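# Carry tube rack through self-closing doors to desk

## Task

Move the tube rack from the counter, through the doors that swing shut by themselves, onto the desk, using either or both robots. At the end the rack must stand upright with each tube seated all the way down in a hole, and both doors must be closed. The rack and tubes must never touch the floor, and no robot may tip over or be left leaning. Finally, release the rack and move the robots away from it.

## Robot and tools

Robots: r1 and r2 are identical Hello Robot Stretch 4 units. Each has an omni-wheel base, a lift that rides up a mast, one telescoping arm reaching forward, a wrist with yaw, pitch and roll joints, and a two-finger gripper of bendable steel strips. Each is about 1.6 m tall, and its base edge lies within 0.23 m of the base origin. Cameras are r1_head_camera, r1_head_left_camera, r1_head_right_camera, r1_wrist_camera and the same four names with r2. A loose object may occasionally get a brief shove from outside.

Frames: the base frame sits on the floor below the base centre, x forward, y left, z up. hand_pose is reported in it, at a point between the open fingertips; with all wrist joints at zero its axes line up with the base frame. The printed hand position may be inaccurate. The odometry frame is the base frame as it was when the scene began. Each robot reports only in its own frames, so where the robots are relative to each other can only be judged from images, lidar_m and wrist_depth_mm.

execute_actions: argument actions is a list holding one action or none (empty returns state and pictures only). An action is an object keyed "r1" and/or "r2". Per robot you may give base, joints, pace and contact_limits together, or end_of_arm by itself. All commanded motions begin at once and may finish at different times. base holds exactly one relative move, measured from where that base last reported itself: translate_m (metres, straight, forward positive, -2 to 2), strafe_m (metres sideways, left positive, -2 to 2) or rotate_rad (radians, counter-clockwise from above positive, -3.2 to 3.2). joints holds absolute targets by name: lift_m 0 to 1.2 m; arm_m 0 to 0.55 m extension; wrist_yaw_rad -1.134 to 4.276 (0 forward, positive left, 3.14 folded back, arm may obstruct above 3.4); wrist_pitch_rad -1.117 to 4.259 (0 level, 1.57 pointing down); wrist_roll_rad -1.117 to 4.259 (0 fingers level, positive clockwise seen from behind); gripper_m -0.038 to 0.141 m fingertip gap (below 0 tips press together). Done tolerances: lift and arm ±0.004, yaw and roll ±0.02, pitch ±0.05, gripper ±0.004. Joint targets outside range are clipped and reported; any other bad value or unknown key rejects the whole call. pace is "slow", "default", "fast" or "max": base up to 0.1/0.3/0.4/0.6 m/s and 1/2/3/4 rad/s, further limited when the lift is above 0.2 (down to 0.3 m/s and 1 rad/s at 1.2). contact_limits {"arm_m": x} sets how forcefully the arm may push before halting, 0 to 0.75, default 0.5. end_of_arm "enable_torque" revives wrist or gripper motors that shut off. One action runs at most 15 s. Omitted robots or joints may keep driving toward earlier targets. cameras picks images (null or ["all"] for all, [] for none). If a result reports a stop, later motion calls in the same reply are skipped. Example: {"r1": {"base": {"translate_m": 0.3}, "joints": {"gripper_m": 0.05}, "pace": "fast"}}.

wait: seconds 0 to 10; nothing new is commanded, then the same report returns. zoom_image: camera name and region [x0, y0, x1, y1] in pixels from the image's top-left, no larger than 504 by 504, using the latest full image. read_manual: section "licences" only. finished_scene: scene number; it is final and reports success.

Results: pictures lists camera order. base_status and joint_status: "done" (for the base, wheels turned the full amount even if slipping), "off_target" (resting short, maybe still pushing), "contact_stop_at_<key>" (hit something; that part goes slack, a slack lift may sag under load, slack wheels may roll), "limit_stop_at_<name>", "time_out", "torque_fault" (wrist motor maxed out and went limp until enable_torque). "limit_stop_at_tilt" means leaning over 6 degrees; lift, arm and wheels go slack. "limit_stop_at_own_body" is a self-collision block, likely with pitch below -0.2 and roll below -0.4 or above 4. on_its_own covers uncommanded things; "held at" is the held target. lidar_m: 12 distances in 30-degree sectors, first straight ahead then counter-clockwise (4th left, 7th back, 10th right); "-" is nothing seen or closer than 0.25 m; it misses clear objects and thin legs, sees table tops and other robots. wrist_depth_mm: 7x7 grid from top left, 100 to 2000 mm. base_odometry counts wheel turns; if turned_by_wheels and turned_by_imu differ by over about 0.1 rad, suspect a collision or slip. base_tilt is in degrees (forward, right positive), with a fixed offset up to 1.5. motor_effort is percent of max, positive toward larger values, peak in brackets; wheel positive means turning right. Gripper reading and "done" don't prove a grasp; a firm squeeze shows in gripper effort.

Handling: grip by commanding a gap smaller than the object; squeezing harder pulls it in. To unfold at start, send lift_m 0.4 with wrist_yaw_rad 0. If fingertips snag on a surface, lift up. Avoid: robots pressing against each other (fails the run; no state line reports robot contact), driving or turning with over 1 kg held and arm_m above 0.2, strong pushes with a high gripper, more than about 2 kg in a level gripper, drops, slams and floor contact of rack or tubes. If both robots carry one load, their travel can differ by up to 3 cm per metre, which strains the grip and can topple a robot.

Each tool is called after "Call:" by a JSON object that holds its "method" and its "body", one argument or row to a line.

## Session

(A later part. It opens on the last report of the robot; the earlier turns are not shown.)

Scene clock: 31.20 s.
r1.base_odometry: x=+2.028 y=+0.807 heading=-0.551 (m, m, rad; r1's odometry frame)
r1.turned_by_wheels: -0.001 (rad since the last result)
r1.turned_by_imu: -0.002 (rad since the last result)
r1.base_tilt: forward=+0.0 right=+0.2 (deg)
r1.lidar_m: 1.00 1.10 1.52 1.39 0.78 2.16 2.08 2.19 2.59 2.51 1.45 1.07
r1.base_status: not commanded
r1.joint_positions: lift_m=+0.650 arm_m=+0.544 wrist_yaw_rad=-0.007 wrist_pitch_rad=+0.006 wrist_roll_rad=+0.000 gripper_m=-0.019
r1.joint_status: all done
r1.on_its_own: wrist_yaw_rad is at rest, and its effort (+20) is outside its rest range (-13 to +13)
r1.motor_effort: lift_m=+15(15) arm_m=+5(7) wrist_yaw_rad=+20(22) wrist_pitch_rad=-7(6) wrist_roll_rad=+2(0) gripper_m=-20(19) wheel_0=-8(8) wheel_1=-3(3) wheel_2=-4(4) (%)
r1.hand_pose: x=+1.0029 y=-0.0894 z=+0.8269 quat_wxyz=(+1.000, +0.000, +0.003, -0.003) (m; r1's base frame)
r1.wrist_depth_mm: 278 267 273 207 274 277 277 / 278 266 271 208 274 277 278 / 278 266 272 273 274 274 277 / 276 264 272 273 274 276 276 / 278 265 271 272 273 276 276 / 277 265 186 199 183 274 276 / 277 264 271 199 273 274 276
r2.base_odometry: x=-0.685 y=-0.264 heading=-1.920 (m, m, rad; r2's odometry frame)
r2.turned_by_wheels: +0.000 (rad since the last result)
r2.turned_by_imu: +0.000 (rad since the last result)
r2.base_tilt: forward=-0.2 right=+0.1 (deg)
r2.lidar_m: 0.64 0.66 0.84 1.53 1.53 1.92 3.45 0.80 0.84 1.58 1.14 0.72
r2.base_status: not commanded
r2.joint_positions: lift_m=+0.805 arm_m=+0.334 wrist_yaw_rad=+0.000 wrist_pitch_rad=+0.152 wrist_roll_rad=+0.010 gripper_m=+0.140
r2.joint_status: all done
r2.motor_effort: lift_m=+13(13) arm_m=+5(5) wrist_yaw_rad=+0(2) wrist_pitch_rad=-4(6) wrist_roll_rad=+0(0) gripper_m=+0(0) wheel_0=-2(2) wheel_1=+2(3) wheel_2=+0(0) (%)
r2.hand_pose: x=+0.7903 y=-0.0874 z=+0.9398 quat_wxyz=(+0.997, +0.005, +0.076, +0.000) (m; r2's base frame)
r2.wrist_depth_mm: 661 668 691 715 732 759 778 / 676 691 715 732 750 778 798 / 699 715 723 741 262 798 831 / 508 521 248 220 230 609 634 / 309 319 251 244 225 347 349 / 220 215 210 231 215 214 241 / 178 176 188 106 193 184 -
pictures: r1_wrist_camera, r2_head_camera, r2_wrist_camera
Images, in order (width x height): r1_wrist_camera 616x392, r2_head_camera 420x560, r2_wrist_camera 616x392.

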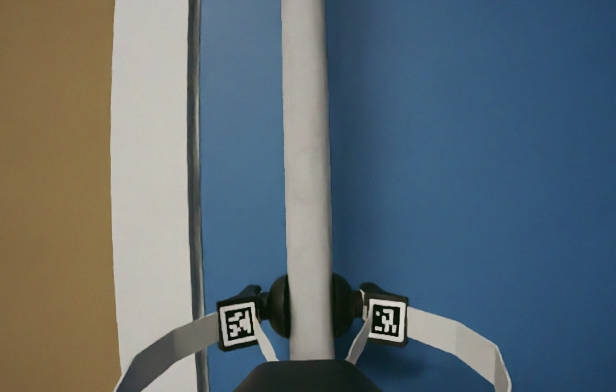

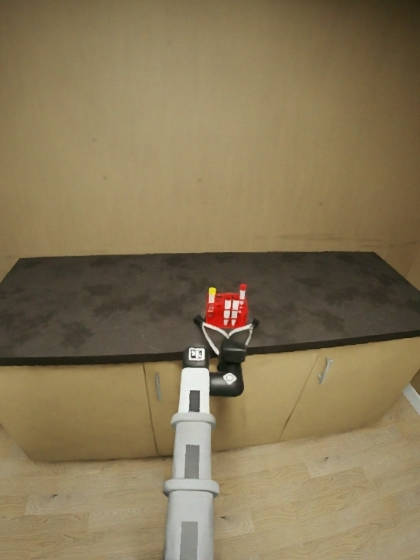

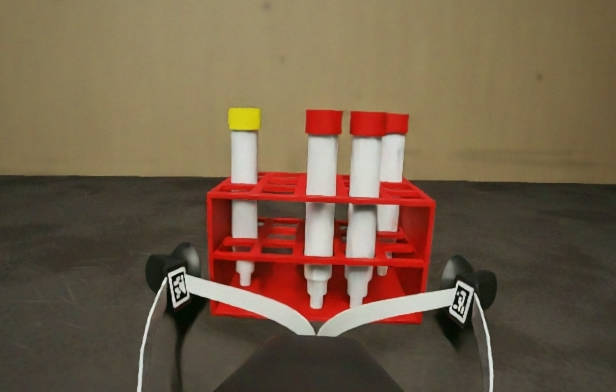

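Call:
{"method": "execute_actions", "body": {
  "actions": [
    {"r1":{"joints":{"arm_m":0.45,"wrist_yaw_rad":-0.04},"pace":"slow"},"r2":{"joints":{"arm_m":0.365},"pace":"slow"}}
  ],
  "cameras": ["r1_head_camera","r1_wrist_camera","r2_head_camera","r2_wrist_camera"]
}}

Scene clock: 33.93 s.
r1.base_odometry: x=+2.028 y=+0.807 heading=-0.551 (m, m, rad; r1's odometry frame)
r1.turned_by_wheels: +0.000 (rad since the last result)
r1.turned_by_imu: +0.000 (rad since the last result)
r1.base_tilt: forward=+0.1 right=+0.2 (deg)
r1.lidar_m: 0.87 1.11 1.53 1.39 0.80 2.15 2.07 2.20 2.65 2.54 1.45 0.97
r1.base_status: not commanded
r1.joint_positions: lift_m=+0.650 arm_m=+0.451 wrist_yaw_rad=-0.046 wrist_pitch_rad=+0.006 wrist_roll_rad=+0.000 gripper_m=-0.019
r1.joint_status: all done
r1.on_its_own: wrist_yaw_rad is at rest, and its effort (+18) is outside its rest range (-13 to +13)
r1.motor_effort: lift_m=+15(15) arm_m=-8(9) wrist_yaw_rad=+18(20) wrist_pitch_rad=-7(7) wrist_roll_rad=+1(0) gripper_m=-18(19) wheel_0=-6(9) wheel_1=-2(3) wheel_2=-2(4) (%)
r1.hand_pose: x=+0.9065 y=-0.1006 z=+0.8269 quat_wxyz=(+1.000, +0.000, +0.003, -0.023) (m; r1's base frame)
r1.wrist_depth_mm: 364 368 266 204 285 298 310 / 366 366 266 204 285 297 309 / 364 366 265 205 285 296 306 / 362 364 265 268 283 296 307 / 364 366 264 267 283 297 306 / 362 364 202 199 182 294 306 / 362 362 262 198 281 289 306
r2.base_odometry: x=-0.685 y=-0.264 heading=-1.920 (m, m, rad; r2's odometry frame)
r2.turned_by_wheels: +0.000 (rad since the last result)
r2.turned_by_imu: +0.000 (rad since the last result)
r2.base_tilt: forward=-0.1 right=+0.2 (deg)
r2.lidar_m: 0.64 0.65 0.81 1.53 1.55 1.92 3.43 0.81 0.82 1.58 1.09 0.72
r2.base_status: not commanded
r2.joint_positions: lift_m=+0.805 arm_m=+0.364 wrist_yaw_rad=+0.000 wrist_pitch_rad=+0.152 wrist_roll_rad=+0.010 gripper_m=+0.140
r2.joint_status: all done
r2.motor_effort: lift_m=+13(13) arm_m=+4(4) wrist_yaw_rad=+1(2) wrist_pitch_rad=-5(5) wrist_roll_rad=-1(0) gripper_m=-1(1) wheel_0=-2(2) wheel_1=+2(3) wheel_2=+0(0) (%)
r2.hand_pose: x=+0.8203 y=-0.0874 z=+0.9398 quat_wxyz=(+0.997, +0.005, +0.076, +0.000) (m; r2's base frame)
r2.wrist_depth_mm: 634 647 668 691 707 732 759 / 654 676 691 707 732 750 768 / 668 691 699 715 234 768 809 / 508 525 226 196 202 603 627 / 307 319 224 202 200 347 347 / 220 214 207 209 203 215 240 / 178 176 188 106 193 184 -
pictures: r1_head_camera, r1_wrist_camera, r2_head_camera, r2_wrist_camera
Images, in order (width x height): r1_head_camera 420x560, r1_wrist_camera 616x392, r2_head_camera 420x560, r2_wrist_camera 616x392.

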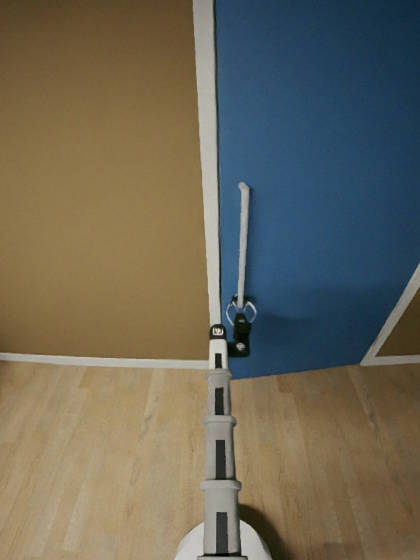

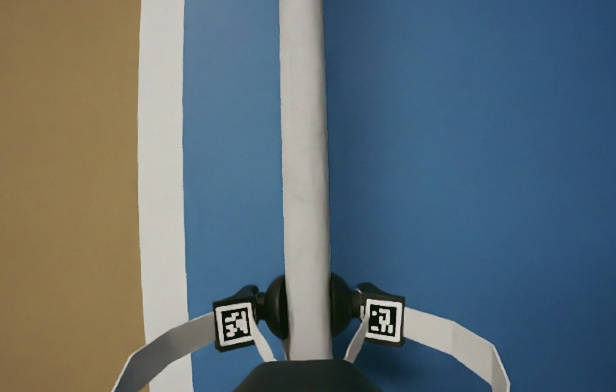

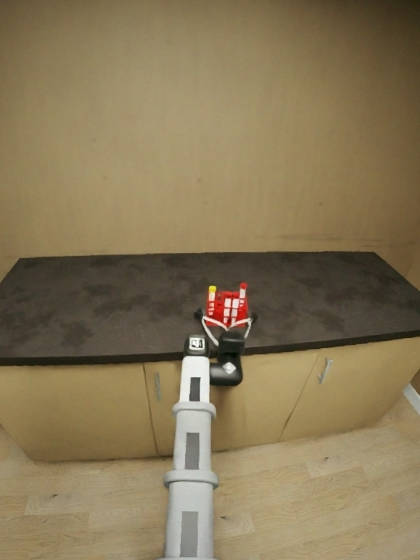

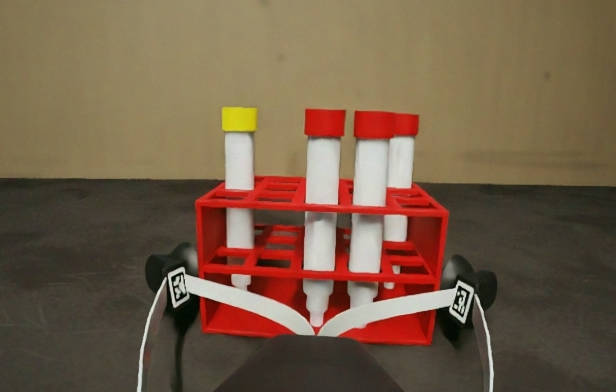

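Call:
{"method": "execute_actions", "body": {
  "actions": [
    {"r1":{"base":{"strafe_m":-0.075},"joints":{"arm_m":0.25,"wrist_yaw_rad":0},"pace":"slow"},"r2":{"joints":{"gripper_m":0.07}}}
  ],
  "cameras": ["r1_head_camera","r1_wrist_camera","r2_head_camera","r2_wrist_camera"]
}}

Scene clock: 37.73 s.
r1.base_odometry: x=+1.988 y=+0.743 heading=-0.551 (m, m, rad; r1's odometry frame)
r1.turned_by_wheels: +0.000 (rad since the last result)
r1.turned_by_imu: +0.000 (rad since the last result)
r1.base_tilt: forward=+0.0 right=+0.3 (deg)
r1.lidar_m: 0.68 1.09 1.56 1.45 0.84 2.16 2.08 2.18 2.58 2.44 1.46 0.83
r1.base_status: done
r1.joint_positions: lift_m=+0.650 arm_m=+0.251 wrist_yaw_rad=+0.001 wrist_pitch_rad=+0.007 wrist_roll_rad=+0.000 gripper_m=-0.019
r1.joint_status: all done
r1.motor_effort: lift_m=+15(15) arm_m=-8(11) wrist_yaw_rad=-2(59) wrist_pitch_rad=-8(8) wrist_roll_rad=+1(1) gripper_m=-18(19) wheel_0=+1(21) wheel_1=+1(8) wheel_2=+3(12) (%)
r1.hand_pose: x=+0.7109 y=-0.0871 z=+0.8267 quat_wxyz=(+1.000, +0.000, +0.003, +0.001) (m; r1's base frame)
r1.wrist_depth_mm: 574 574 253 197 298 330 355 / 569 569 253 200 296 327 355 / 574 574 253 200 297 325 353 / 574 564 252 264 294 324 353 / 569 569 252 263 296 322 349 / 574 569 196 198 183 322 351 / 569 154 245 191 290 310 349
r2.base_odometry: x=-0.685 y=-0.264 heading=-1.920 (m, m, rad; r2's odometry frame)
r2.turned_by_wheels: +0.000 (rad since the last result)
r2.turned_by_imu: -0.001 (rad since the last result)
r2.base_tilt: forward=-0.1 right=+0.2 (deg)
r2.lidar_m: 0.65 0.66 0.83 1.53 1.54 1.93 3.46 0.86 0.92 1.58 1.09 0.72
r2.base_status: not commanded
r2.joint_positions: lift_m=+0.805 arm_m=+0.364 wrist_yaw_rad=+0.000 wrist_pitch_rad=+0.153 wrist_roll_rad=+0.010 gripper_m=+0.071
r2.joint_status: all done
r2.motor_effort: lift_m=+13(13) arm_m=+5(4) wrist_yaw_rad=+0(0) wrist_pitch_rad=-8(8) wrist_roll_rad=+0(0) gripper_m=-27(27) wheel_0=-2(2) wheel_1=+2(3) wheel_2=+0(0) (%)
r2.hand_pose: x=+0.8203 y=-0.0874 z=+0.9397 quat_wxyz=(+0.997, +0.005, +0.076, +0.000) (m; r2's base frame)
r2.wrist_depth_mm: 627 654 668 691 699 723 750 / 654 661 683 707 723 750 768 / 668 699 707 715 222 778 798 / 504 521 210 183 203 597 615 / 306 315 211 190 200 343 345 / 219 200 203 213 194 180 238 / 177 176 180 106 183 183 -
pictures: r1_head_camera, r1_wrist_camera, r2_head_camera, r2_wrist_camera
Images, in order (width x height): r1_head_camera 420x560, r1_wrist_camera 616x392, r2_head_camera 420x560, r2_wrist_camera 616x392.

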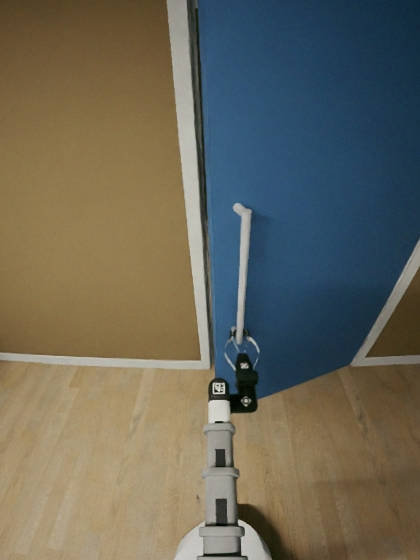

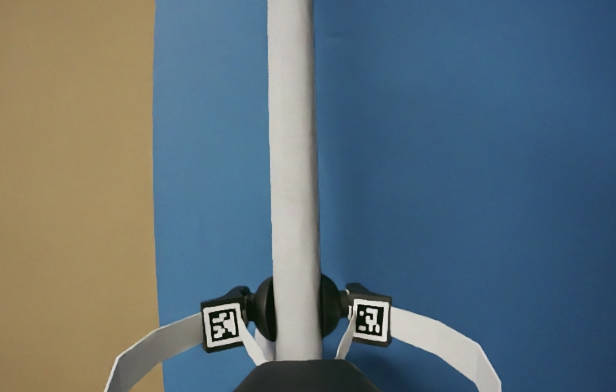

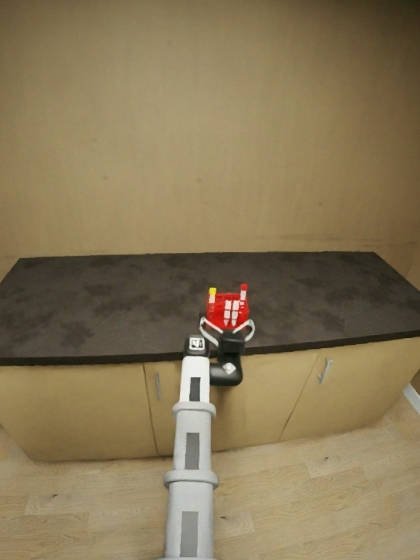

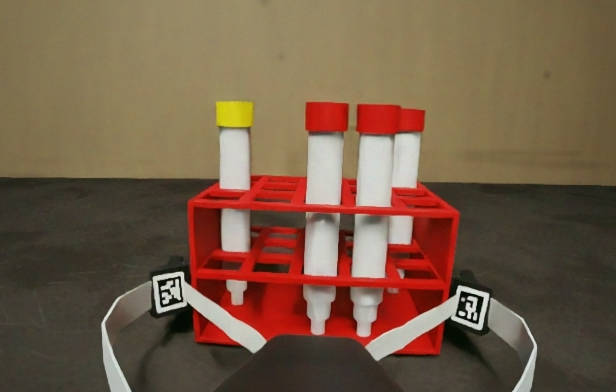

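Call:
{"method": "execute_actions", "body": {
  "actions": [
    {"r1":{"base":{"strafe_m":-0.048},"joints":{"arm_m":0.157},"pace":"slow"},"r2":{"joints":{"lift_m":0.85},"pace":"slow"}}
  ],
  "cameras": ["r2_wrist_camera"]
}}

Call:
{"method": "execute_actions", "body": {
  "actions": [
    {"r1":{"base":{"strafe_m":-0.06},"joints":{"arm_m":0.071},"pace":"slow"},"r2":{"joints":{"arm_m":0.26},"pace":"slow"}}
  ],
  "cameras": ["r1_wrist_camera","r2_wrist_camera"]
}}

Call:
{"method": "execute_actions", "body": {
  "actions": [
    {"r1":{"base":{"strafe_m":-0.064},"joints":{"arm_m":0.0},"pace":"slow"},"r2":{"joints":{"arm_m":0.17},"pace":"slow"}}
  ],
  "cameras": ["r1_head_camera","r1_head_left_camera","r1_wrist_camera","r2_wrist_camera"]
}}

Scene clock: 40.47 s.
r1.base_odometry: x=+1.963 y=+0.703 heading=-0.550 (m, m, rad; r1's odometry frame)
r1.turned_by_wheels: +0.001 (rad since the last result)
r1.turned_by_imu: +0.000 (rad since the last result)
r1.base_tilt: forward=+0.2 right=+0.2 (deg)
r1.lidar_m: 0.57 1.11 1.56 1.53 0.90 2.18 2.05 2.19 2.50 2.42 1.44 0.74
r1.base_status: done
r1.joint_positions: lift_m=+0.650 arm_m=+0.158 wrist_yaw_rad=+0.004 wrist_pitch_rad=+0.007 wrist_roll_rad=+0.000 gripper_m=-0.019
r1.joint_status: all done
r1.motor_effort: lift_m=+15(16) arm_m=-7(10) wrist_yaw_rad=-13(49) wrist_pitch_rad=-9(9) wrist_roll_rad=+0(1) gripper_m=-15(21) wheel_0=+3(14) wheel_1=+2(4) wheel_2=+4(8) (%)
r1.hand_pose: x=+0.6180 y=-0.0862 z=+0.8266 quat_wxyz=(+1.000, +0.000, +0.003, +0.002) (m; r1's base frame)
r1.wrist_depth_mm: 661 668 248 197 310 355 402 / 668 654 250 196 309 353 399 / 661 661 248 194 307 351 402 / 661 668 249 193 306 351 399 / 668 661 248 195 307 347 399 / 668 661 191 191 184 351 392 / 668 156 236 189 300 343 394
r2.base_odometry: x=-0.685 y=-0.264 heading=-1.920 (m, m, rad; r2's odometry frame)
r2.turned_by_wheels: +0.000 (rad since the last result)
r2.turned_by_imu: +0.000 (rad since the last result)
r2.base_tilt: forward=-0.1 right=+0.2 (deg)
r2.lidar_m: 0.65 0.67 0.84 1.53 1.55 1.93 3.45 0.91 0.95 1.58 1.11 0.72
r2.base_status: not commanded
r2.joint_positions: lift_m=+0.850 arm_m=+0.364 wrist_yaw_rad=+0.000 wrist_pitch_rad=+0.153 wrist_roll_rad=+0.010 gripper_m=+0.071
r2.joint_status: all done
r2.motor_effort: lift_m=+23(24) arm_m=+4(4) wrist_yaw_rad=+2(2) wrist_pitch_rad=-8(8) wrist_roll_rad=+0(0) gripper_m=-30(28) wheel_0=-2(2) wheel_1=+3(3) wheel_2=+0(0) (%)
r2.hand_pose: x=+0.8203 y=-0.0874 z=+0.9838 quat_wxyz=(+0.997, +0.005, +0.076, +0.000) (m; r2's base frame)
r2.wrist_depth_mm: 627 647 668 691 707 723 750 / 654 668 691 707 723 750 768 / 676 691 699 715 224 778 798 / 683 699 211 183 204 788 809 / 415 430 212 190 199 469 473 / 298 272 203 213 194 180 325 / 242 239 244 106 190 250 -
pictures: r2_wrist_camera
Images, in order (width x height): r2_wrist_camera 616x392.

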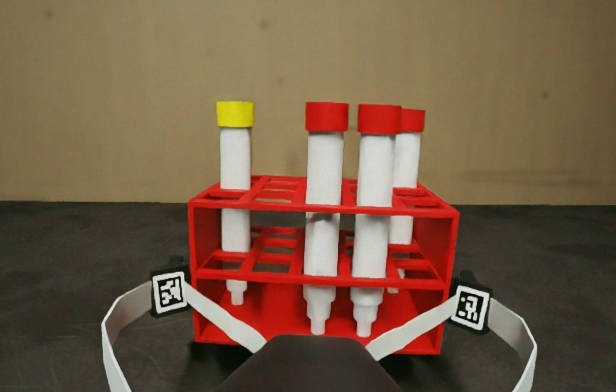

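Scene clock: 42.80 s.
r1.base_odometry: x=+1.932 y=+0.651 heading=-0.549 (m, m, rad; r1's odometry frame)
r1.turned_by_wheels: +0.001 (rad since the last result)
r1.turned_by_imu: +0.001 (rad since the last result)
r1.base_tilt: forward=+0.0 right=+0.1 (deg)
r1.lidar_m: 0.48 1.08 1.57 1.49 0.95 2.16 2.07 2.19 2.44 2.35 1.46 0.63
r1.base_status: done
r1.joint_positions: lift_m=+0.650 arm_m=+0.072 wrist_yaw_rad=+0.007 wrist_pitch_rad=+0.007 wrist_roll_rad=+0.000 gripper_m=-0.020
r1.joint_status: all done
r1.on_its_own: wrist_yaw_rad is at rest, and its effort (-19) is outside its rest range (-13 to +13)
r1.motor_effort: lift_m=+16(15) arm_m=-7(10) wrist_yaw_rad=-19(54) wrist_pitch_rad=-10(11) wrist_roll_rad=+1(0) gripper_m=-14(20) wheel_0=+6(16) wheel_1=+1(9) wheel_2=+4(10) (%)
r1.hand_pose: x=+0.5322 y=-0.0854 z=+0.8266 quat_wxyz=(+1.000, +0.000, +0.004, +0.003) (m; r1's base frame)
r1.wrist_depth_mm: 741 220 236 276 319 389 462 / 768 220 239 273 320 387 462 / 750 220 239 189 315 382 466 / 750 220 239 187 315 379 459 / 741 219 238 185 315 379 462 / 759 218 190 185 300 379 455 / 759 213 224 180 300 377 452
r2.base_odometry: x=-0.685 y=-0.264 heading=-1.920 (m, m, rad; r2's odometry frame)
r2.turned_by_wheels: +0.000 (rad since the last result)
r2.turned_by_imu: +0.000 (rad since the last result)
r2.base_tilt: forward=-0.1 right=+0.2 (deg)
r2.lidar_m: 0.64 0.66 0.83 1.53 1.54 1.93 3.44 0.95 1.09 1.59 1.10 0.71
r2.base_status: not commanded
r2.joint_positions: lift_m=+0.850 arm_m=+0.261 wrist_yaw_rad=+0.000 wrist_pitch_rad=+0.153 wrist_roll_rad=+0.010 gripper_m=+0.071
r2.joint_status: all done
r2.motor_effort: lift_m=+23(23) arm_m=-4(4) wrist_yaw_rad=+1(0) wrist_pitch_rad=-8(8) wrist_roll_rad=+0(1) gripper_m=-27(28) wheel_0=-2(2) wheel_1=+3(3) wheel_2=+0(0) (%)
r2.hand_pose: x=+0.7168 y=-0.0874 z=+0.9838 quat_wxyz=(+0.997, +0.005, +0.076, +0.000) (m; r2's base frame)
r2.wrist_depth_mm: 723 732 768 778 798 831 854 / 741 759 788 798 820 842 878 / 768 788 798 809 224 878 904 / 683 707 211 183 204 809 854 / 418 433 212 190 199 469 473 / 300 273 204 213 195 180 327 / 242 240 244 106 190 250 -
pictures: r1_wrist_camera, r2_wrist_camera
Images, in order (width x height): r1_wrist_camera 616x392, r2_wrist_camera 616x392.

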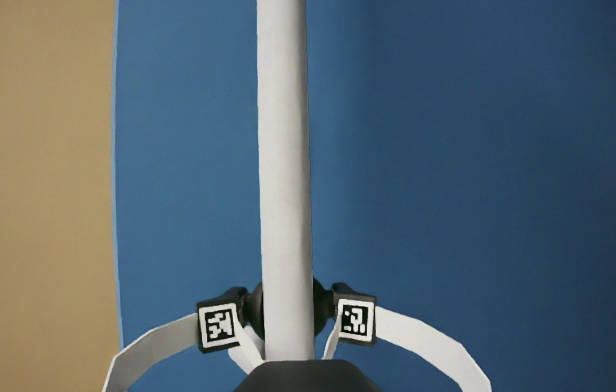

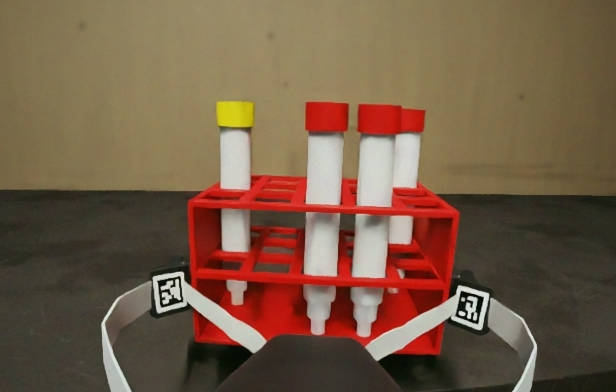

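Scene clock: 45.63 s.
r1.base_odometry: x=+1.899 y=+0.597 heading=-0.548 (m, m, rad; r1's odometry frame)
r1.turned_by_wheels: +0.000 (rad since the last result)
r1.turned_by_imu: +0.000 (rad since the last result)
r1.base_tilt: forward=+0.0 right=+0.5 (deg)
r1.lidar_m: 0.40 1.07 1.54 1.19 1.02 2.16 2.08 2.20 2.37 2.28 1.45 0.55
r1.base_status: done
r1.joint_positions: lift_m=+0.650 arm_m=+0.001 wrist_yaw_rad=+0.005 wrist_pitch_rad=+0.006 wrist_roll_rad=+0.000 gripper_m=-0.020
r1.joint_status: all done
r1.on_its_own: wrist_yaw_rad is at rest, and its effort (-14) is outside its rest range (-13 to +13)
r1.motor_effort: lift_m=+15(15) arm_m=-5(9) wrist_yaw_rad=-14(47) wrist_pitch_rad=-7(11) wrist_roll_rad=+0(0) gripper_m=-12(17) wheel_0=+3(13) wheel_1=-2(3) wheel_2=+4(8) (%)
r1.hand_pose: x=+0.4608 y=-0.0860 z=+0.8269 quat_wxyz=(+1.000, +0.000, +0.003, +0.003) (m; r1's base frame)
r1.wrist_depth_mm: 831 195 221 268 330 433 574 / 820 195 222 267 327 430 580 / 820 195 220 174 325 418 564 / 820 195 221 172 322 415 559 / 820 195 223 171 322 415 559 / 820 193 209 169 309 415 554 / 831 184 202 151 300 418 544
r2.base_odometry: x=-0.685 y=-0.264 heading=-1.920 (m, m, rad; r2's odometry frame)
r2.turned_by_wheels: +0.000 (rad since the last result)
r2.turned_by_imu: +0.000 (rad since the last result)
r2.base_tilt: forward=-0.1 right=+0.2 (deg)
r2.lidar_m: 0.58 0.65 0.84 1.52 1.54 1.92 3.44 1.01 1.44 1.58 1.11 0.72
r2.base_status: not commanded
r2.joint_positions: lift_m=+0.850 arm_m=+0.171 wrist_yaw_rad=+0.000 wrist_pitch_rad=+0.153 wrist_roll_rad=+0.010 gripper_m=+0.071
r2.joint_status: all done
r2.motor_effort: lift_m=+23(23) arm_m=-5(5) wrist_yaw_rad=+0(1) wrist_pitch_rad=-8(8) wrist_roll_rad=+1(0) gripper_m=-27(30) wheel_0=-2(2) wheel_1=+3(3) wheel_2=+0(0) (%)
r2.hand_pose: x=+0.6268 y=-0.0874 z=+0.9838 quat_wxyz=(+0.997, +0.005, +0.076, +0.000) (m; r2's base frame)
r2.wrist_depth_mm: 788 809 842 866 878 917 946 / 820 842 854 891 904 946 960 / 842 866 878 904 222 976 1008 / 691 715 211 183 204 820 842 / 421 433 212 190 199 469 477 / 300 285 203 213 193 180 332 / 287 296 300 106 190 353 -
pictures: r1_head_camera, r1_head_left_camera, r1_wrist_camera, r2_wrist_camera
Images, in order (width x height): r1_head_camera 420x560, r1_head_left_camera 420x672, r1_wrist_camera 616x392, r2_wrist_camera 616x392.

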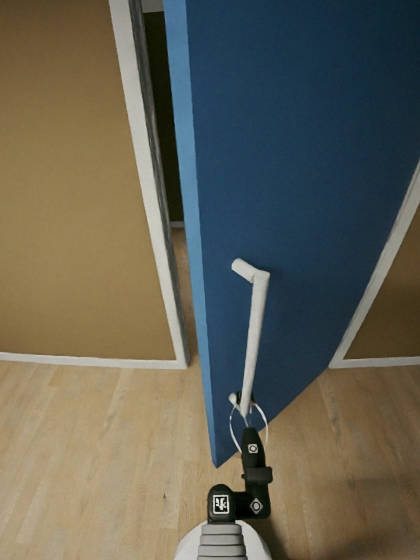

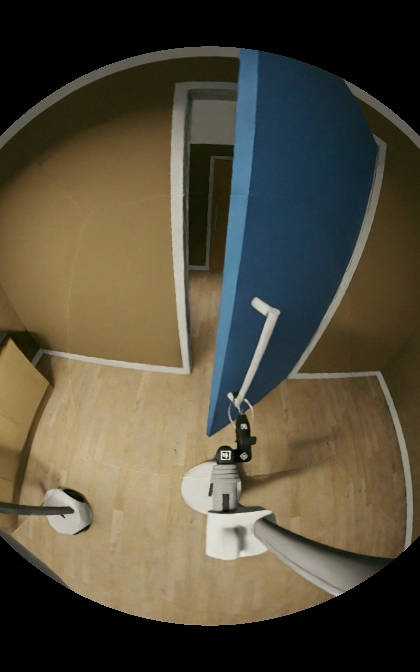

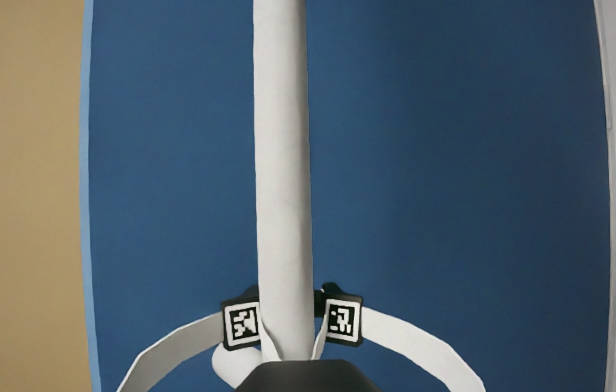

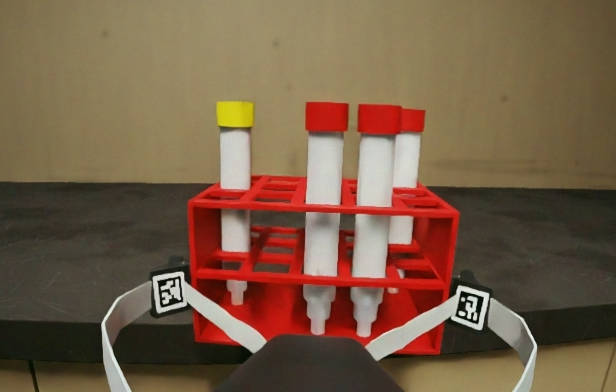

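Call:
{"method": "zoom_image", "body": {
  "camera": "r1_head_left_camera",
  "region": [160, 70, 280, 300]
}}

Region (160, 70, 280, 300) of r1_head_left_camera's 420x672 image, scaled by 2.191, with more detail than that image has; it fills the left 263 columns of this view, and the rest is white.

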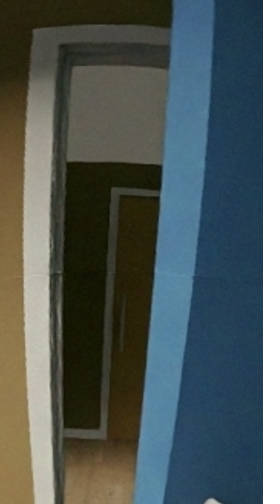

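Call:
{"method": "execute_actions", "body": {
  "actions": [
    {"r2":{"base":{"rotate_rad":-1.93},"joints":{"arm_m":0.0}}}
  ],
  "cameras": ["r2_head_camera","r2_head_left_camera","r2_wrist_camera"]
}}

Scene clock: 51.03 s.
r1.base_odometry: x=+1.899 y=+0.597 heading=-0.548 (m, m, rad; r1's odometry frame)
r1.turned_by_wheels: +0.000 (rad since the last result)
r1.turned_by_imu: -0.002 (rad since the last result)
r1.base_tilt: forward=+0.1 right=+0.2 (deg)
r1.lidar_m: 0.41 1.12 1.54 0.78 0.78 2.16 2.10 2.22 2.37 2.29 1.42 0.56
r1.base_status: not commanded
r1.joint_positions: lift_m=+0.650 arm_m=+0.001 wrist_yaw_rad=+0.006 wrist_pitch_rad=+0.006 wrist_roll_rad=+0.000 gripper_m=-0.020
r1.joint_status: not commanded
r1.on_its_own: wrist_yaw_rad is at rest, and its effort (-16) is outside its rest range (-13 to +13)
r1.motor_effort: lift_m=+15(15) arm_m=-6(5) wrist_yaw_rad=-16(16) wrist_pitch_rad=-6(7) wrist_roll_rad=+1(0) gripper_m=-14(12) wheel_0=+3(3) wheel_1=-2(2) wheel_2=+4(3) (%)
r1.hand_pose: x=+0.4608 y=-0.0858 z=+0.8269 quat_wxyz=(+1.000, +0.000, +0.003, +0.003) (m; r1's base frame)
r1.wrist_depth_mm: 820 196 222 270 329 433 569 / 831 195 221 268 329 427 580 / 820 195 222 175 324 421 564 / 831 195 221 173 322 415 554 / 820 195 220 171 320 413 549 / 831 193 209 170 310 415 559 / 820 184 202 152 290 415 544
r2.base_odometry: x=-0.685 y=-0.264 heading=+2.433 (m, m, rad; r2's odometry frame)
r2.turned_by_wheels: -1.930 (rad since the last result)
r2.turned_by_imu: -1.946 (rad since the last result)
r2.base_tilt: forward=-0.2 right=+0.2 (deg)
r2.lidar_m: 0.41 1.58 0.91 0.67 0.65 0.69 1.60 1.52 1.60 2.18 3.40 0.42
r2.base_status: done
r2.joint_positions: lift_m=+0.850 arm_m=+0.002 wrist_yaw_rad=+0.000 wrist_pitch_rad=+0.153 wrist_roll_rad=+0.010 gripper_m=+0.071
r2.joint_status: all done
joint sent to its limit — the command would take r2.arm_m past its lower limit, so that joint was sent only as far as its limit.
r2.motor_effort: lift_m=+23(23) arm_m=-5(4) wrist_yaw_rad=+3(1) wrist_pitch_rad=-9(9) wrist_roll_rad=+1(0) gripper_m=-29(28) wheel_0=+0(10) wheel_1=-1(8) wheel_2=-2(7) (%)
r2.hand_pose: x=+0.4578 y=-0.0875 z=+0.9837 quat_wxyz=(+0.997, +0.005, +0.077, -0.001) (m; r2's base frame)
r2.wrist_depth_mm: 1098 1205 1336 - - - - / 1118 1229 1336 - - - - / 1160 1255 1366 1499 221 - - / 1182 1308 211 183 204 1160 904 / 1229 1336 211 189 200 - - / 1255 1308 203 213 195 180 - / 1308 1397 1499 106 190 1618 1661
pictures: r2_head_camera, r2_head_left_camera, r2_wrist_camera
Images, in order (width x height): r2_head_camera 420x560, r2_head_left_camera 420x672, r2_wrist_camera 616x392.

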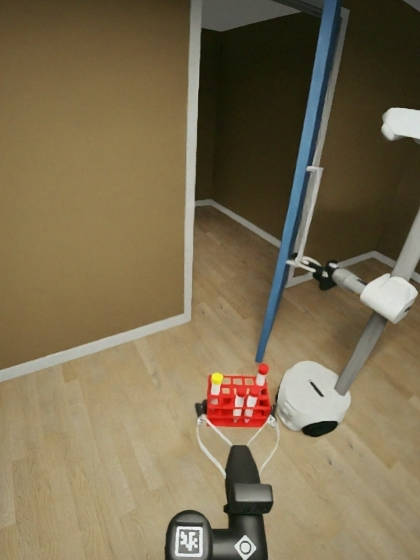

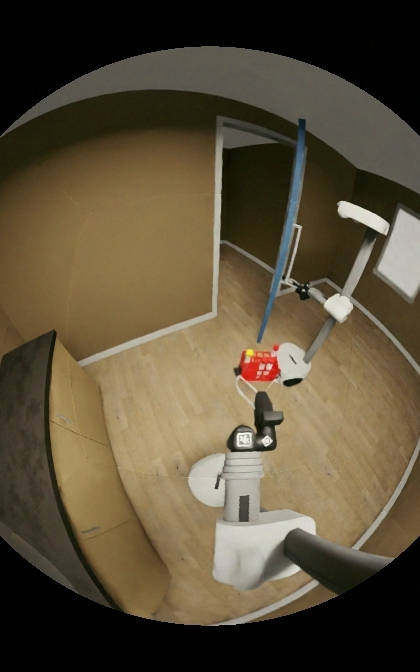

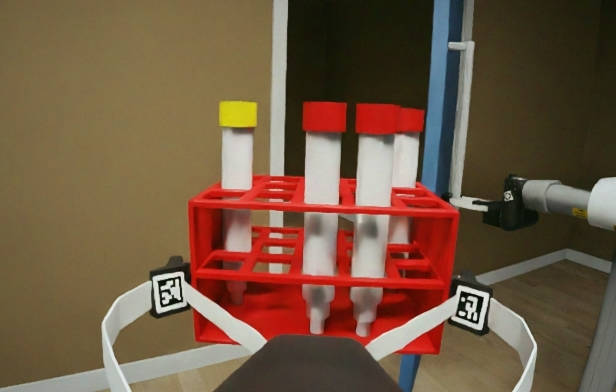

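Call:
{"method": "execute_actions", "body": {
  "actions": [
    {"r1":{"base":{"translate_m":-0.13},"joints":{"arm_m":0.09},"pace":"slow"},"r2":{"base":{"translate_m":0.55}}}
  ],
  "cameras": ["r1_wrist_camera"]
}}

Call:
{"method": "execute_actions", "body": {
  "actions": [
    {"r1":{"base":{"strafe_m":-0.17},"joints":{"arm_m":0.0},"pace":"slow"},"r2":{"base":{"translate_m":0.5}}}
  ],
  "cameras": ["r1_head_camera","r1_wrist_camera","r2_head_camera","r2_head_left_camera"]
}}

Scene clock: 55.50 s.
r1.base_odometry: x=+1.788 y=+0.664 heading=-0.550 (m, m, rad; r1's odometry frame)
r1.turned_by_wheels: -0.002 (rad since the last result)
r1.turned_by_imu: -0.003 (rad since the last result)
r1.base_tilt: forward=+0.1 right=+0.4 (deg)
r1.lidar_m: 0.49 1.25 0.56 0.60 1.89 2.03 1.96 2.05 2.40 2.28 1.63 0.67
r1.base_status: done
r1.joint_positions: lift_m=+0.650 arm_m=+0.090 wrist_yaw_rad=-0.010 wrist_pitch_rad=+0.006 wrist_roll_rad=+0.000 gripper_m=-0.019
r1.joint_status: all done
r1.on_its_own: wrist_yaw_rad is at rest, and its effort (+31) is outside its rest range (-13 to +13)
r1.motor_effort: lift_m=+15(15) arm_m=+0(8) wrist_yaw_rad=+31(36) wrist_pitch_rad=-7(8) wrist_roll_rad=+1(0) gripper_m=-21(22) wheel_0=-18(18) wheel_1=-8(8) wheel_2=+1(9) (%)
r1.hand_pose: x=+0.5485 y=-0.0904 z=+0.8268 quat_wxyz=(+1.000, +0.000, +0.003, -0.005) (m; r1's base frame)
r1.wrist_depth_mm: 831 189 215 175 334 480 759 / 854 189 214 175 334 473 723 / 842 190 214 174 329 466 707 / 854 189 213 175 327 455 699 / 842 187 212 176 327 455 699 / 854 189 201 177 182 455 699 / 842 186 172 169 312 387 699
r2.base_odometry: x=-1.103 y=+0.094 heading=+2.433 (m, m, rad; r2's odometry frame)
r2.turned_by_wheels: +0.000 (rad since the last result)
r2.turned_by_imu: -0.003 (rad since the last result)
r2.base_tilt: forward=-0.1 right=+0.2 (deg)
r2.lidar_m: 0.40 1.11 1.16 0.95 0.91 0.97 1.35 2.02 2.07 0.70 0.61 0.40
r2.base_status: done
r2.joint_positions: lift_m=+0.850 arm_m=+0.002 wrist_yaw_rad=+0.000 wrist_pitch_rad=+0.153 wrist_roll_rad=+0.010 gripper_m=+0.071
r2.joint_status: not commanded
r2.motor_effort: lift_m=+23(23) arm_m=-5(4) wrist_yaw_rad=+1(3) wrist_pitch_rad=-8(8) wrist_roll_rad=+0(0) gripper_m=-29(28) wheel_0=+0(6) wheel_1=+0(6) wheel_2=+1(6) (%)
r2.hand_pose: x=+0.4577 y=-0.0875 z=+0.9838 quat_wxyz=(+0.997, +0.005, +0.077, +0.000) (m; r2's base frame)
r2.wrist_depth_mm: 741 798 904 - - 1464 621 / 750 831 917 - - 1499 574 / 778 854 904 - 219 1537 591 / 798 878 211 183 204 1138 580 / 820 904 212 190 199 946 603 / 842 878 203 213 194 180 1863 / 866 946 1025 106 190 931 1661
pictures: r1_wrist_camera
Images, in order (width x height): r1_wrist_camera 616x392.

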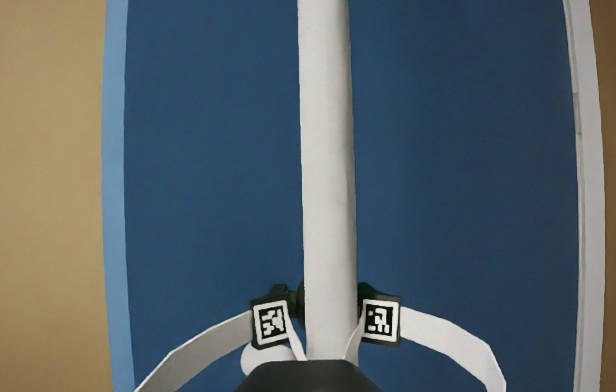

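Scene clock: 58.73 s.
r1.base_odometry: x=+1.699 y=+0.519 heading=-0.550 (m, m, rad; r1's odometry frame)
r1.turned_by_wheels: +0.000 (rad since the last result)
r1.turned_by_imu: -0.010 (rad since the last result)
r1.base_tilt: forward=+0.0 right=+0.4 (deg)
r1.lidar_m: 0.34 0.77 0.67 1.91 2.04 2.02 1.94 2.06 2.23 2.12 1.65 0.61
r1.base_status: done
r1.joint_positions: lift_m=+0.650 arm_m=+0.001 wrist_yaw_rad=+0.006 wrist_pitch_rad=+0.006 wrist_roll_rad=+0.000 gripper_m=-0.020
r1.joint_status: all done
r1.on_its_own: wrist_yaw_rad is at rest, and its effort (-17) is outside its rest range (-13 to +13)
r1.motor_effort: lift_m=+15(15) arm_m=-5(17) wrist_yaw_rad=-17(31) wrist_pitch_rad=-6(8) wrist_roll_rad=+1(1) gripper_m=-8(22) wheel_0=+4(15) wheel_1=-1(14) wheel_2=+0(6) (%)
r1.hand_pose: x=+0.4608 y=-0.0857 z=+0.8268 quat_wxyz=(+1.000, +0.000, +0.003, +0.003) (m; r1's base frame)
r1.wrist_depth_mm: 140 164 198 146 394 759 946 / 139 164 199 144 387 723 917 / 139 164 199 143 382 707 946 / 139 164 198 142 377 683 931 / 138 163 197 142 375 676 931 / 138 163 183 140 351 683 931 / 138 148 179 137 314 676 931
r2.base_odometry: x=-1.482 y=+0.419 heading=+2.433 (m, m, rad; r2's odometry frame)
r2.turned_by_wheels: +0.000 (rad since the last result)
r2.turned_by_imu: -0.002 (rad since the last result)
r2.base_tilt: forward=-0.1 right=+0.2 (deg)
r2.lidar_m: 0.40 0.66 0.69 0.98 1.16 1.24 1.72 2.44 0.81 0.68 0.69 0.41
r2.base_status: done
r2.joint_positions: lift_m=+0.850 arm_m=+0.002 wrist_yaw_rad=+0.000 wrist_pitch_rad=+0.153 wrist_roll_rad=+0.010 gripper_m=+0.071
r2.joint_status: not commanded
r2.motor_effort: lift_m=+22(23) arm_m=-4(4) wrist_yaw_rad=+0(0) wrist_pitch_rad=-8(9) wrist_roll_rad=+0(1) gripper_m=-29(28) wheel_0=+0(5) wheel_1=+1(6) wheel_2=+2(7) (%)
r2.hand_pose: x=+0.4577 y=-0.0875 z=+0.9838 quat_wxyz=(+0.997, +0.005, +0.077, +0.000) (m; r2's base frame)
r2.wrist_depth_mm: 410 442 - - - 1756 1025 / 418 452 496 - - 1756 1025 / 430 469 488 - 220 1863 1042 / 442 484 211 183 204 1808 1025 / 452 496 212 190 199 1808 1008 / 462 484 203 213 194 180 960 / 473 525 559 106 190 1576 904
pictures: r1_head_camera, r1_wrist_camera, r2_head_camera, r2_head_left_camera
Images, in order (width x height): r1_head_camera 420x560, r1_wrist_camera 616x392, r2_head_camera 420x560, r2_head_left_camera 420x672.

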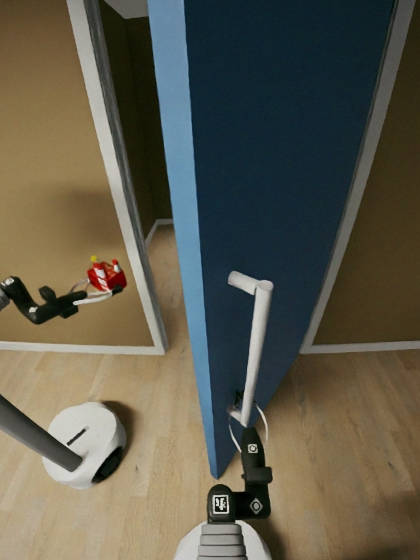

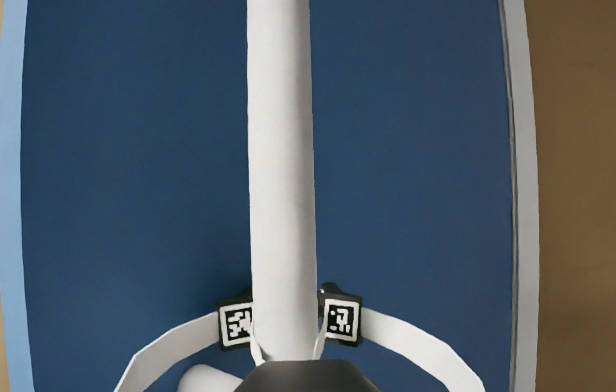

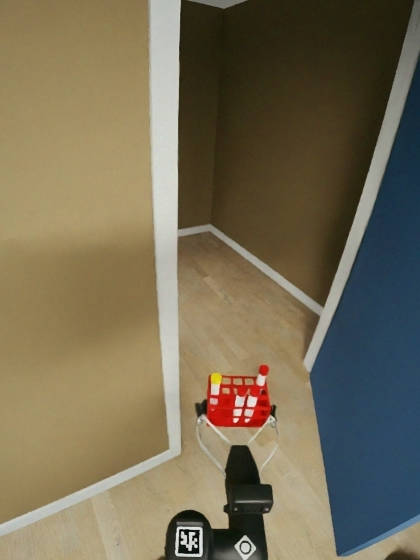

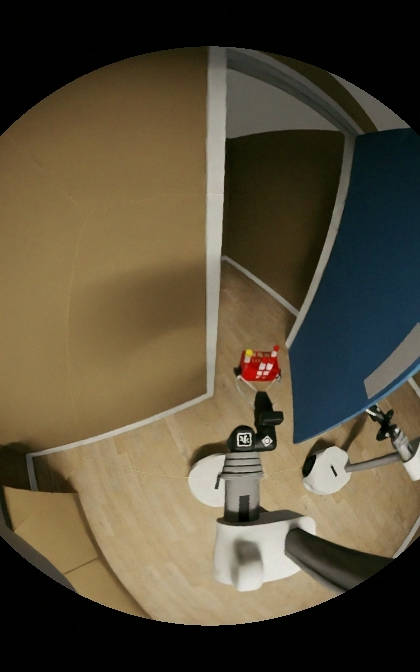

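Call:
{"method": "execute_actions", "body": {
  "actions": [
    {"r2":{"base":{"strafe_m":-0.17}}}
  ],
  "cameras": []
}}

Call:
{"method": "execute_actions", "body": {
  "actions": [
    {"r2":{"base":{"translate_m":0.42}}}
  ],
  "cameras": ["r2_head_camera","r2_head_right_camera"]
}}

Scene clock: 61.20 s.
r1.base_odometry: x=+1.699 y=+0.519 heading=-0.550 (m, m, rad; r1's odometry frame)
r1.turned_by_wheels: +0.000 (rad since the last result)
r1.turned_by_imu: -0.001 (rad since the last result)
r1.base_tilt: forward=+0.0 right=+0.0 (deg)
r1.lidar_m: 0.35 0.56 0.52 1.92 2.06 2.04 1.96 2.05 2.22 2.10 1.63 0.62
r1.base_status: not commanded
r1.joint_positions: lift_m=+0.650 arm_m=+0.001 wrist_yaw_rad=+0.006 wrist_pitch_rad=+0.006 wrist_roll_rad=+0.000 gripper_m=-0.020
r1.joint_status: not commanded
r1.on_its_own: wrist_yaw_rad is at rest, and its effort (-16) is outside its rest range (-13 to +13)
r1.motor_effort: lift_m=+15(15) arm_m=-5(5) wrist_yaw_rad=-16(16) wrist_pitch_rad=-7(7) wrist_roll_rad=+1(1) gripper_m=-9(11) wheel_0=+4(4) wheel_1=-1(1) wheel_2=+0(0) (%)
r1.hand_pose: x=+0.4607 y=-0.0857 z=+0.8268 quat_wxyz=(+1.000, +0.000, +0.003, +0.003) (m; r1's base frame)
r1.wrist_depth_mm: 140 164 199 146 394 759 946 / 139 165 198 144 389 715 931 / 139 165 198 143 382 699 946 / 139 164 198 142 379 691 946 / 138 163 196 141 373 676 931 / 137 162 182 141 351 676 931 / 138 148 180 137 314 683 917
r2.base_odometry: x=-1.372 y=+0.548 heading=+2.433 (m, m, rad; r2's odometry frame)
r2.turned_by_wheels: +0.000 (rad since the last result)
r2.turned_by_imu: +0.000 (rad since the last result)
r2.base_tilt: forward=-0.2 right=+0.2 (deg)
r2.lidar_m: 0.39 0.74 0.80 1.09 1.30 1.37 1.94 2.35 0.57 0.49 0.54 0.43
r2.base_status: done
r2.joint_positions: lift_m=+0.850 arm_m=+0.002 wrist_yaw_rad=+0.000 wrist_pitch_rad=+0.153 wrist_roll_rad=+0.010 gripper_m=+0.071
r2.joint_status: not commanded
r2.motor_effort: lift_m=+23(22) arm_m=-4(4) wrist_yaw_rad=+0(1) wrist_pitch_rad=-8(8) wrist_roll_rad=+1(0) gripper_m=-28(30) wheel_0=-1(9) wheel_1=+0(9) wheel_2=+0(1) (%)
r2.hand_pose: x=+0.4577 y=-0.0874 z=+0.9838 quat_wxyz=(+0.997, +0.005, +0.077, +0.000) (m; r2's base frame)
r2.wrist_depth_mm: 466 - - - - 1618 750 / 480 - - - - 1618 723 / 492 - - - 221 1118 715 / 504 - 211 184 206 1060 715 / 525 - 212 190 199 1008 699 / 535 549 203 213 194 181 668 / 554 1499 1537 106 190 1008 634
pictures: none
No camera images: the call's "cameras" was empty. Leave "cameras" out to get every camera's image.

Scene clock: 64.10 s.
r1.base_odometry: x=+1.699 y=+0.519 heading=-0.550 (m, m, rad; r1's odometry frame)
r1.turned_by_wheels: +0.000 (rad since the last result)
r1.turned_by_imu: -0.001 (rad since the last result)
r1.base_tilt: forward=+0.0 right=+0.3 (deg)
r1.lidar_m: 0.36 0.63 1.72 1.93 2.04 2.06 1.95 2.03 2.24 2.09 1.61 0.62
r1.base_status: not commanded
r1.joint_positions: lift_m=+0.650 arm_m=+0.001 wrist_yaw_rad=+0.006 wrist_pitch_rad=+0.006 wrist_roll_rad=+0.000 gripper_m=-0.020
r1.joint_status: not commanded
r1.on_its_own: wrist_yaw_rad is at rest, and its effort (-17) is outside its rest range (-13 to +13)
r1.motor_effort: lift_m=+15(15) arm_m=-5(5) wrist_yaw_rad=-17(17) wrist_pitch_rad=-7(7) wrist_roll_rad=+2(0) gripper_m=-7(9) wheel_0=+4(4) wheel_1=-1(1) wheel_2=+0(0) (%)
r1.hand_pose: x=+0.4607 y=-0.0858 z=+0.8268 quat_wxyz=(+1.000, +0.000, +0.003, +0.003) (m; r1's base frame)
r1.wrist_depth_mm: 140 164 198 146 392 759 946 / 139 165 199 144 384 715 946 / 139 166 198 143 382 699 931 / 139 164 198 142 375 683 931 / 138 164 197 141 373 676 931 / 138 162 183 141 351 676 931 / 138 148 181 137 314 683 917
r2.base_odometry: x=-1.691 y=+0.821 heading=+2.434 (m, m, rad; r2's odometry frame)
r2.turned_by_wheels: +0.000 (rad since the last result)
r2.turned_by_imu: -0.002 (rad since the last result)
r2.base_tilt: forward=-0.1 right=+0.2 (deg)
r2.lidar_m: 0.41 0.37 0.39 0.57 1.52 1.60 2.26 0.78 0.50 0.47 0.53 0.42
r2.base_status: done
r2.joint_positions: lift_m=+0.850 arm_m=+0.002 wrist_yaw_rad=+0.000 wrist_pitch_rad=+0.153 wrist_roll_rad=+0.010 gripper_m=+0.071
r2.joint_status: not commanded
r2.motor_effort: lift_m=+22(22) arm_m=-5(4) wrist_yaw_rad=+2(1) wrist_pitch_rad=-8(8) wrist_roll_rad=+1(0) gripper_m=-28(27) wheel_0=+2(8) wheel_1=+0(4) wheel_2=+1(12) (%)
r2.hand_pose: x=+0.4577 y=-0.0874 z=+0.9838 quat_wxyz=(+0.997, +0.005, +0.077, +0.000) (m; r2's base frame)
r2.wrist_depth_mm: - - - - 1863 1397 1182 / - - - - 1756 1430 1182 / - - - - 221 1464 1182 / - - 210 183 206 1430 1229 / - - 212 190 199 1430 750 / 1921 1756 203 213 195 180 741 / 1537 1576 1576 106 190 1464 715
pictures: r2_head_camera, r2_head_right_camera
Images, in order (width x height): r2_head_camera 420x560, r2_head_right_camera 420x672.

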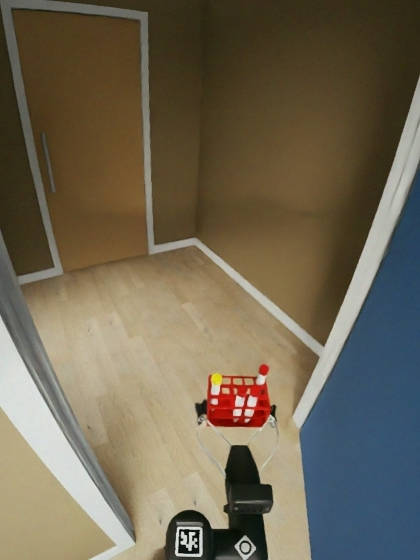

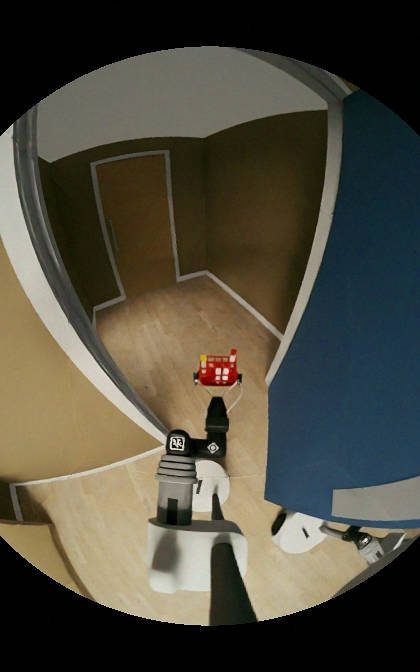

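Call:
{"method": "zoom_image", "body": {
  "camera": "r2_head_camera",
  "region": [0, 0, 200, 290]
}}

Region (0, 0, 200, 290) of r2_head_camera's 420x560 image, scaled by 1.738, with more detail than that image has; it fills the left 348 columns of this view, and the rest is white.

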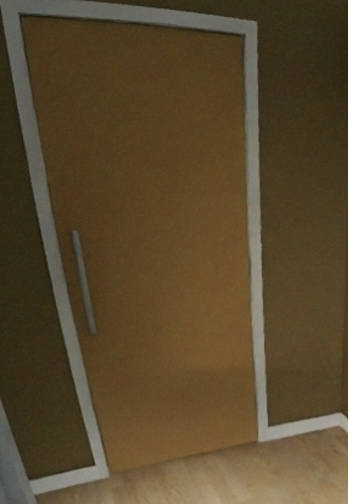

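Call:
{"method": "execute_actions", "body": {
  "actions": [
    {"r2":{"base":{"strafe_m":-0.225}},"r1":{"joints":{"gripper_m":0.0}}}
  ],
  "cameras": ["r2_head_right_camera","r1_wrist_camera"]
}}

Scene clock: 67.47 s.
r1.base_odometry: x=+1.699 y=+0.519 heading=-0.550 (m, m, rad; r1's odometry frame)
r1.turned_by_wheels: +0.000 (rad since the last result)
r1.turned_by_imu: -0.001 (rad since the last result)
r1.base_tilt: forward=-0.1 right=+0.2 (deg)
r1.lidar_m: 0.35 0.45 1.69 1.92 2.04 2.03 1.95 2.06 2.26 2.12 1.62 0.62
r1.base_status: not commanded
r1.joint_positions: lift_m=+0.650 arm_m=+0.001 wrist_yaw_rad=+0.006 wrist_pitch_rad=+0.006 wrist_roll_rad=+0.000 gripper_m=+0.000
r1.joint_status: all done
r1.on_its_own: wrist_yaw_rad is at rest, and its effort (-15) is outside its rest range (-13 to +13)
r1.motor_effort: lift_m=+15(15) arm_m=-5(4) wrist_yaw_rad=-15(16) wrist_pitch_rad=-7(7) wrist_roll_rad=+1(1) gripper_m=-2(11) wheel_0=+4(4) wheel_1=-1(1) wheel_2=+0(0) (%)
r1.hand_pose: x=+0.4607 y=-0.0858 z=+0.8268 quat_wxyz=(+1.000, +0.000, +0.003, +0.003) (m; r1's base frame)
r1.wrist_depth_mm: 143 168 196 276 397 768 931 / 142 168 196 272 392 732 931 / 142 168 195 271 382 691 946 / 142 167 195 150 382 691 931 / 141 167 200 148 379 683 917 / 140 166 184 146 379 676 917 / 141 154 180 139 319 683 946
r2.base_odometry: x=-1.544 y=+0.992 heading=+2.434 (m, m, rad; r2's odometry frame)
r2.turned_by_wheels: +0.000 (rad since the last result)
r2.turned_by_imu: +0.000 (rad since the last result)
r2.base_tilt: forward=-0.1 right=+0.2 (deg)
r2.lidar_m: 0.42 2.78 0.55 0.73 1.73 1.81 2.72 0.50 0.25 0.25 0.27 0.40
r2.base_status: done
r2.joint_positions: lift_m=+0.850 arm_m=+0.002 wrist_yaw_rad=+0.000 wrist_pitch_rad=+0.153 wrist_roll_rad=+0.010 gripper_m=+0.071
r2.joint_status: not commanded
r2.motor_effort: lift_m=+22(22) arm_m=-4(4) wrist_yaw_rad=+1(1) wrist_pitch_rad=-9(9) wrist_roll_rad=+0(0) gripper_m=-27(29) wheel_0=+0(6) wheel_1=+2(7) wheel_2=+0(5) (%)
r2.hand_pose: x=+0.4577 y=-0.0874 z=+0.9838 quat_wxyz=(+0.997, +0.005, +0.077, +0.000) (m; r2's base frame)
r2.wrist_depth_mm: - - - - 1537 634 413 / - - - - 1537 634 410 / - - - - 220 647 392 / - - 211 185 204 574 387 / - - 211 190 200 549 389 / 1863 1756 203 213 194 180 379 / 1576 1537 1537 106 189 554 -
pictures: r1_wrist_camera, r2_head_right_camera
Images, in order (width x height): r1_wrist_camera 616x392, r2_head_right_camera 420x672.

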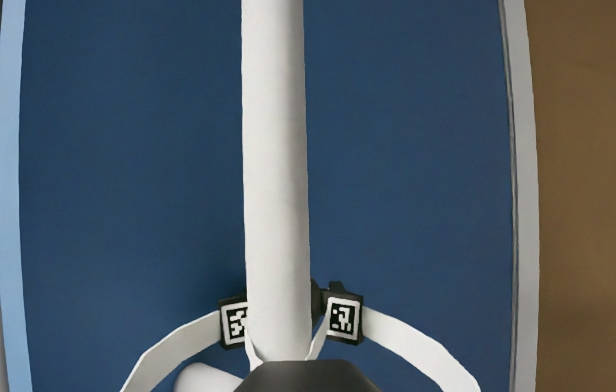

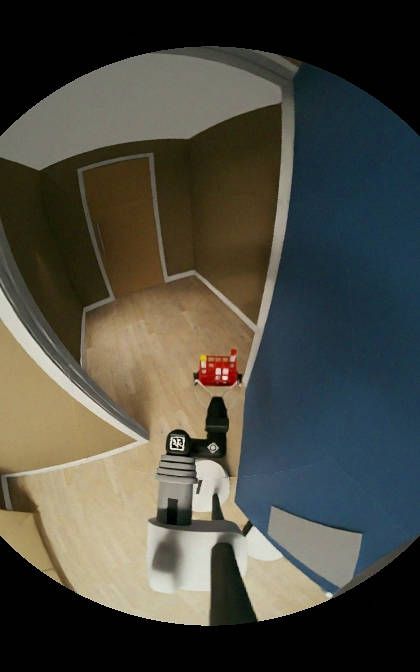

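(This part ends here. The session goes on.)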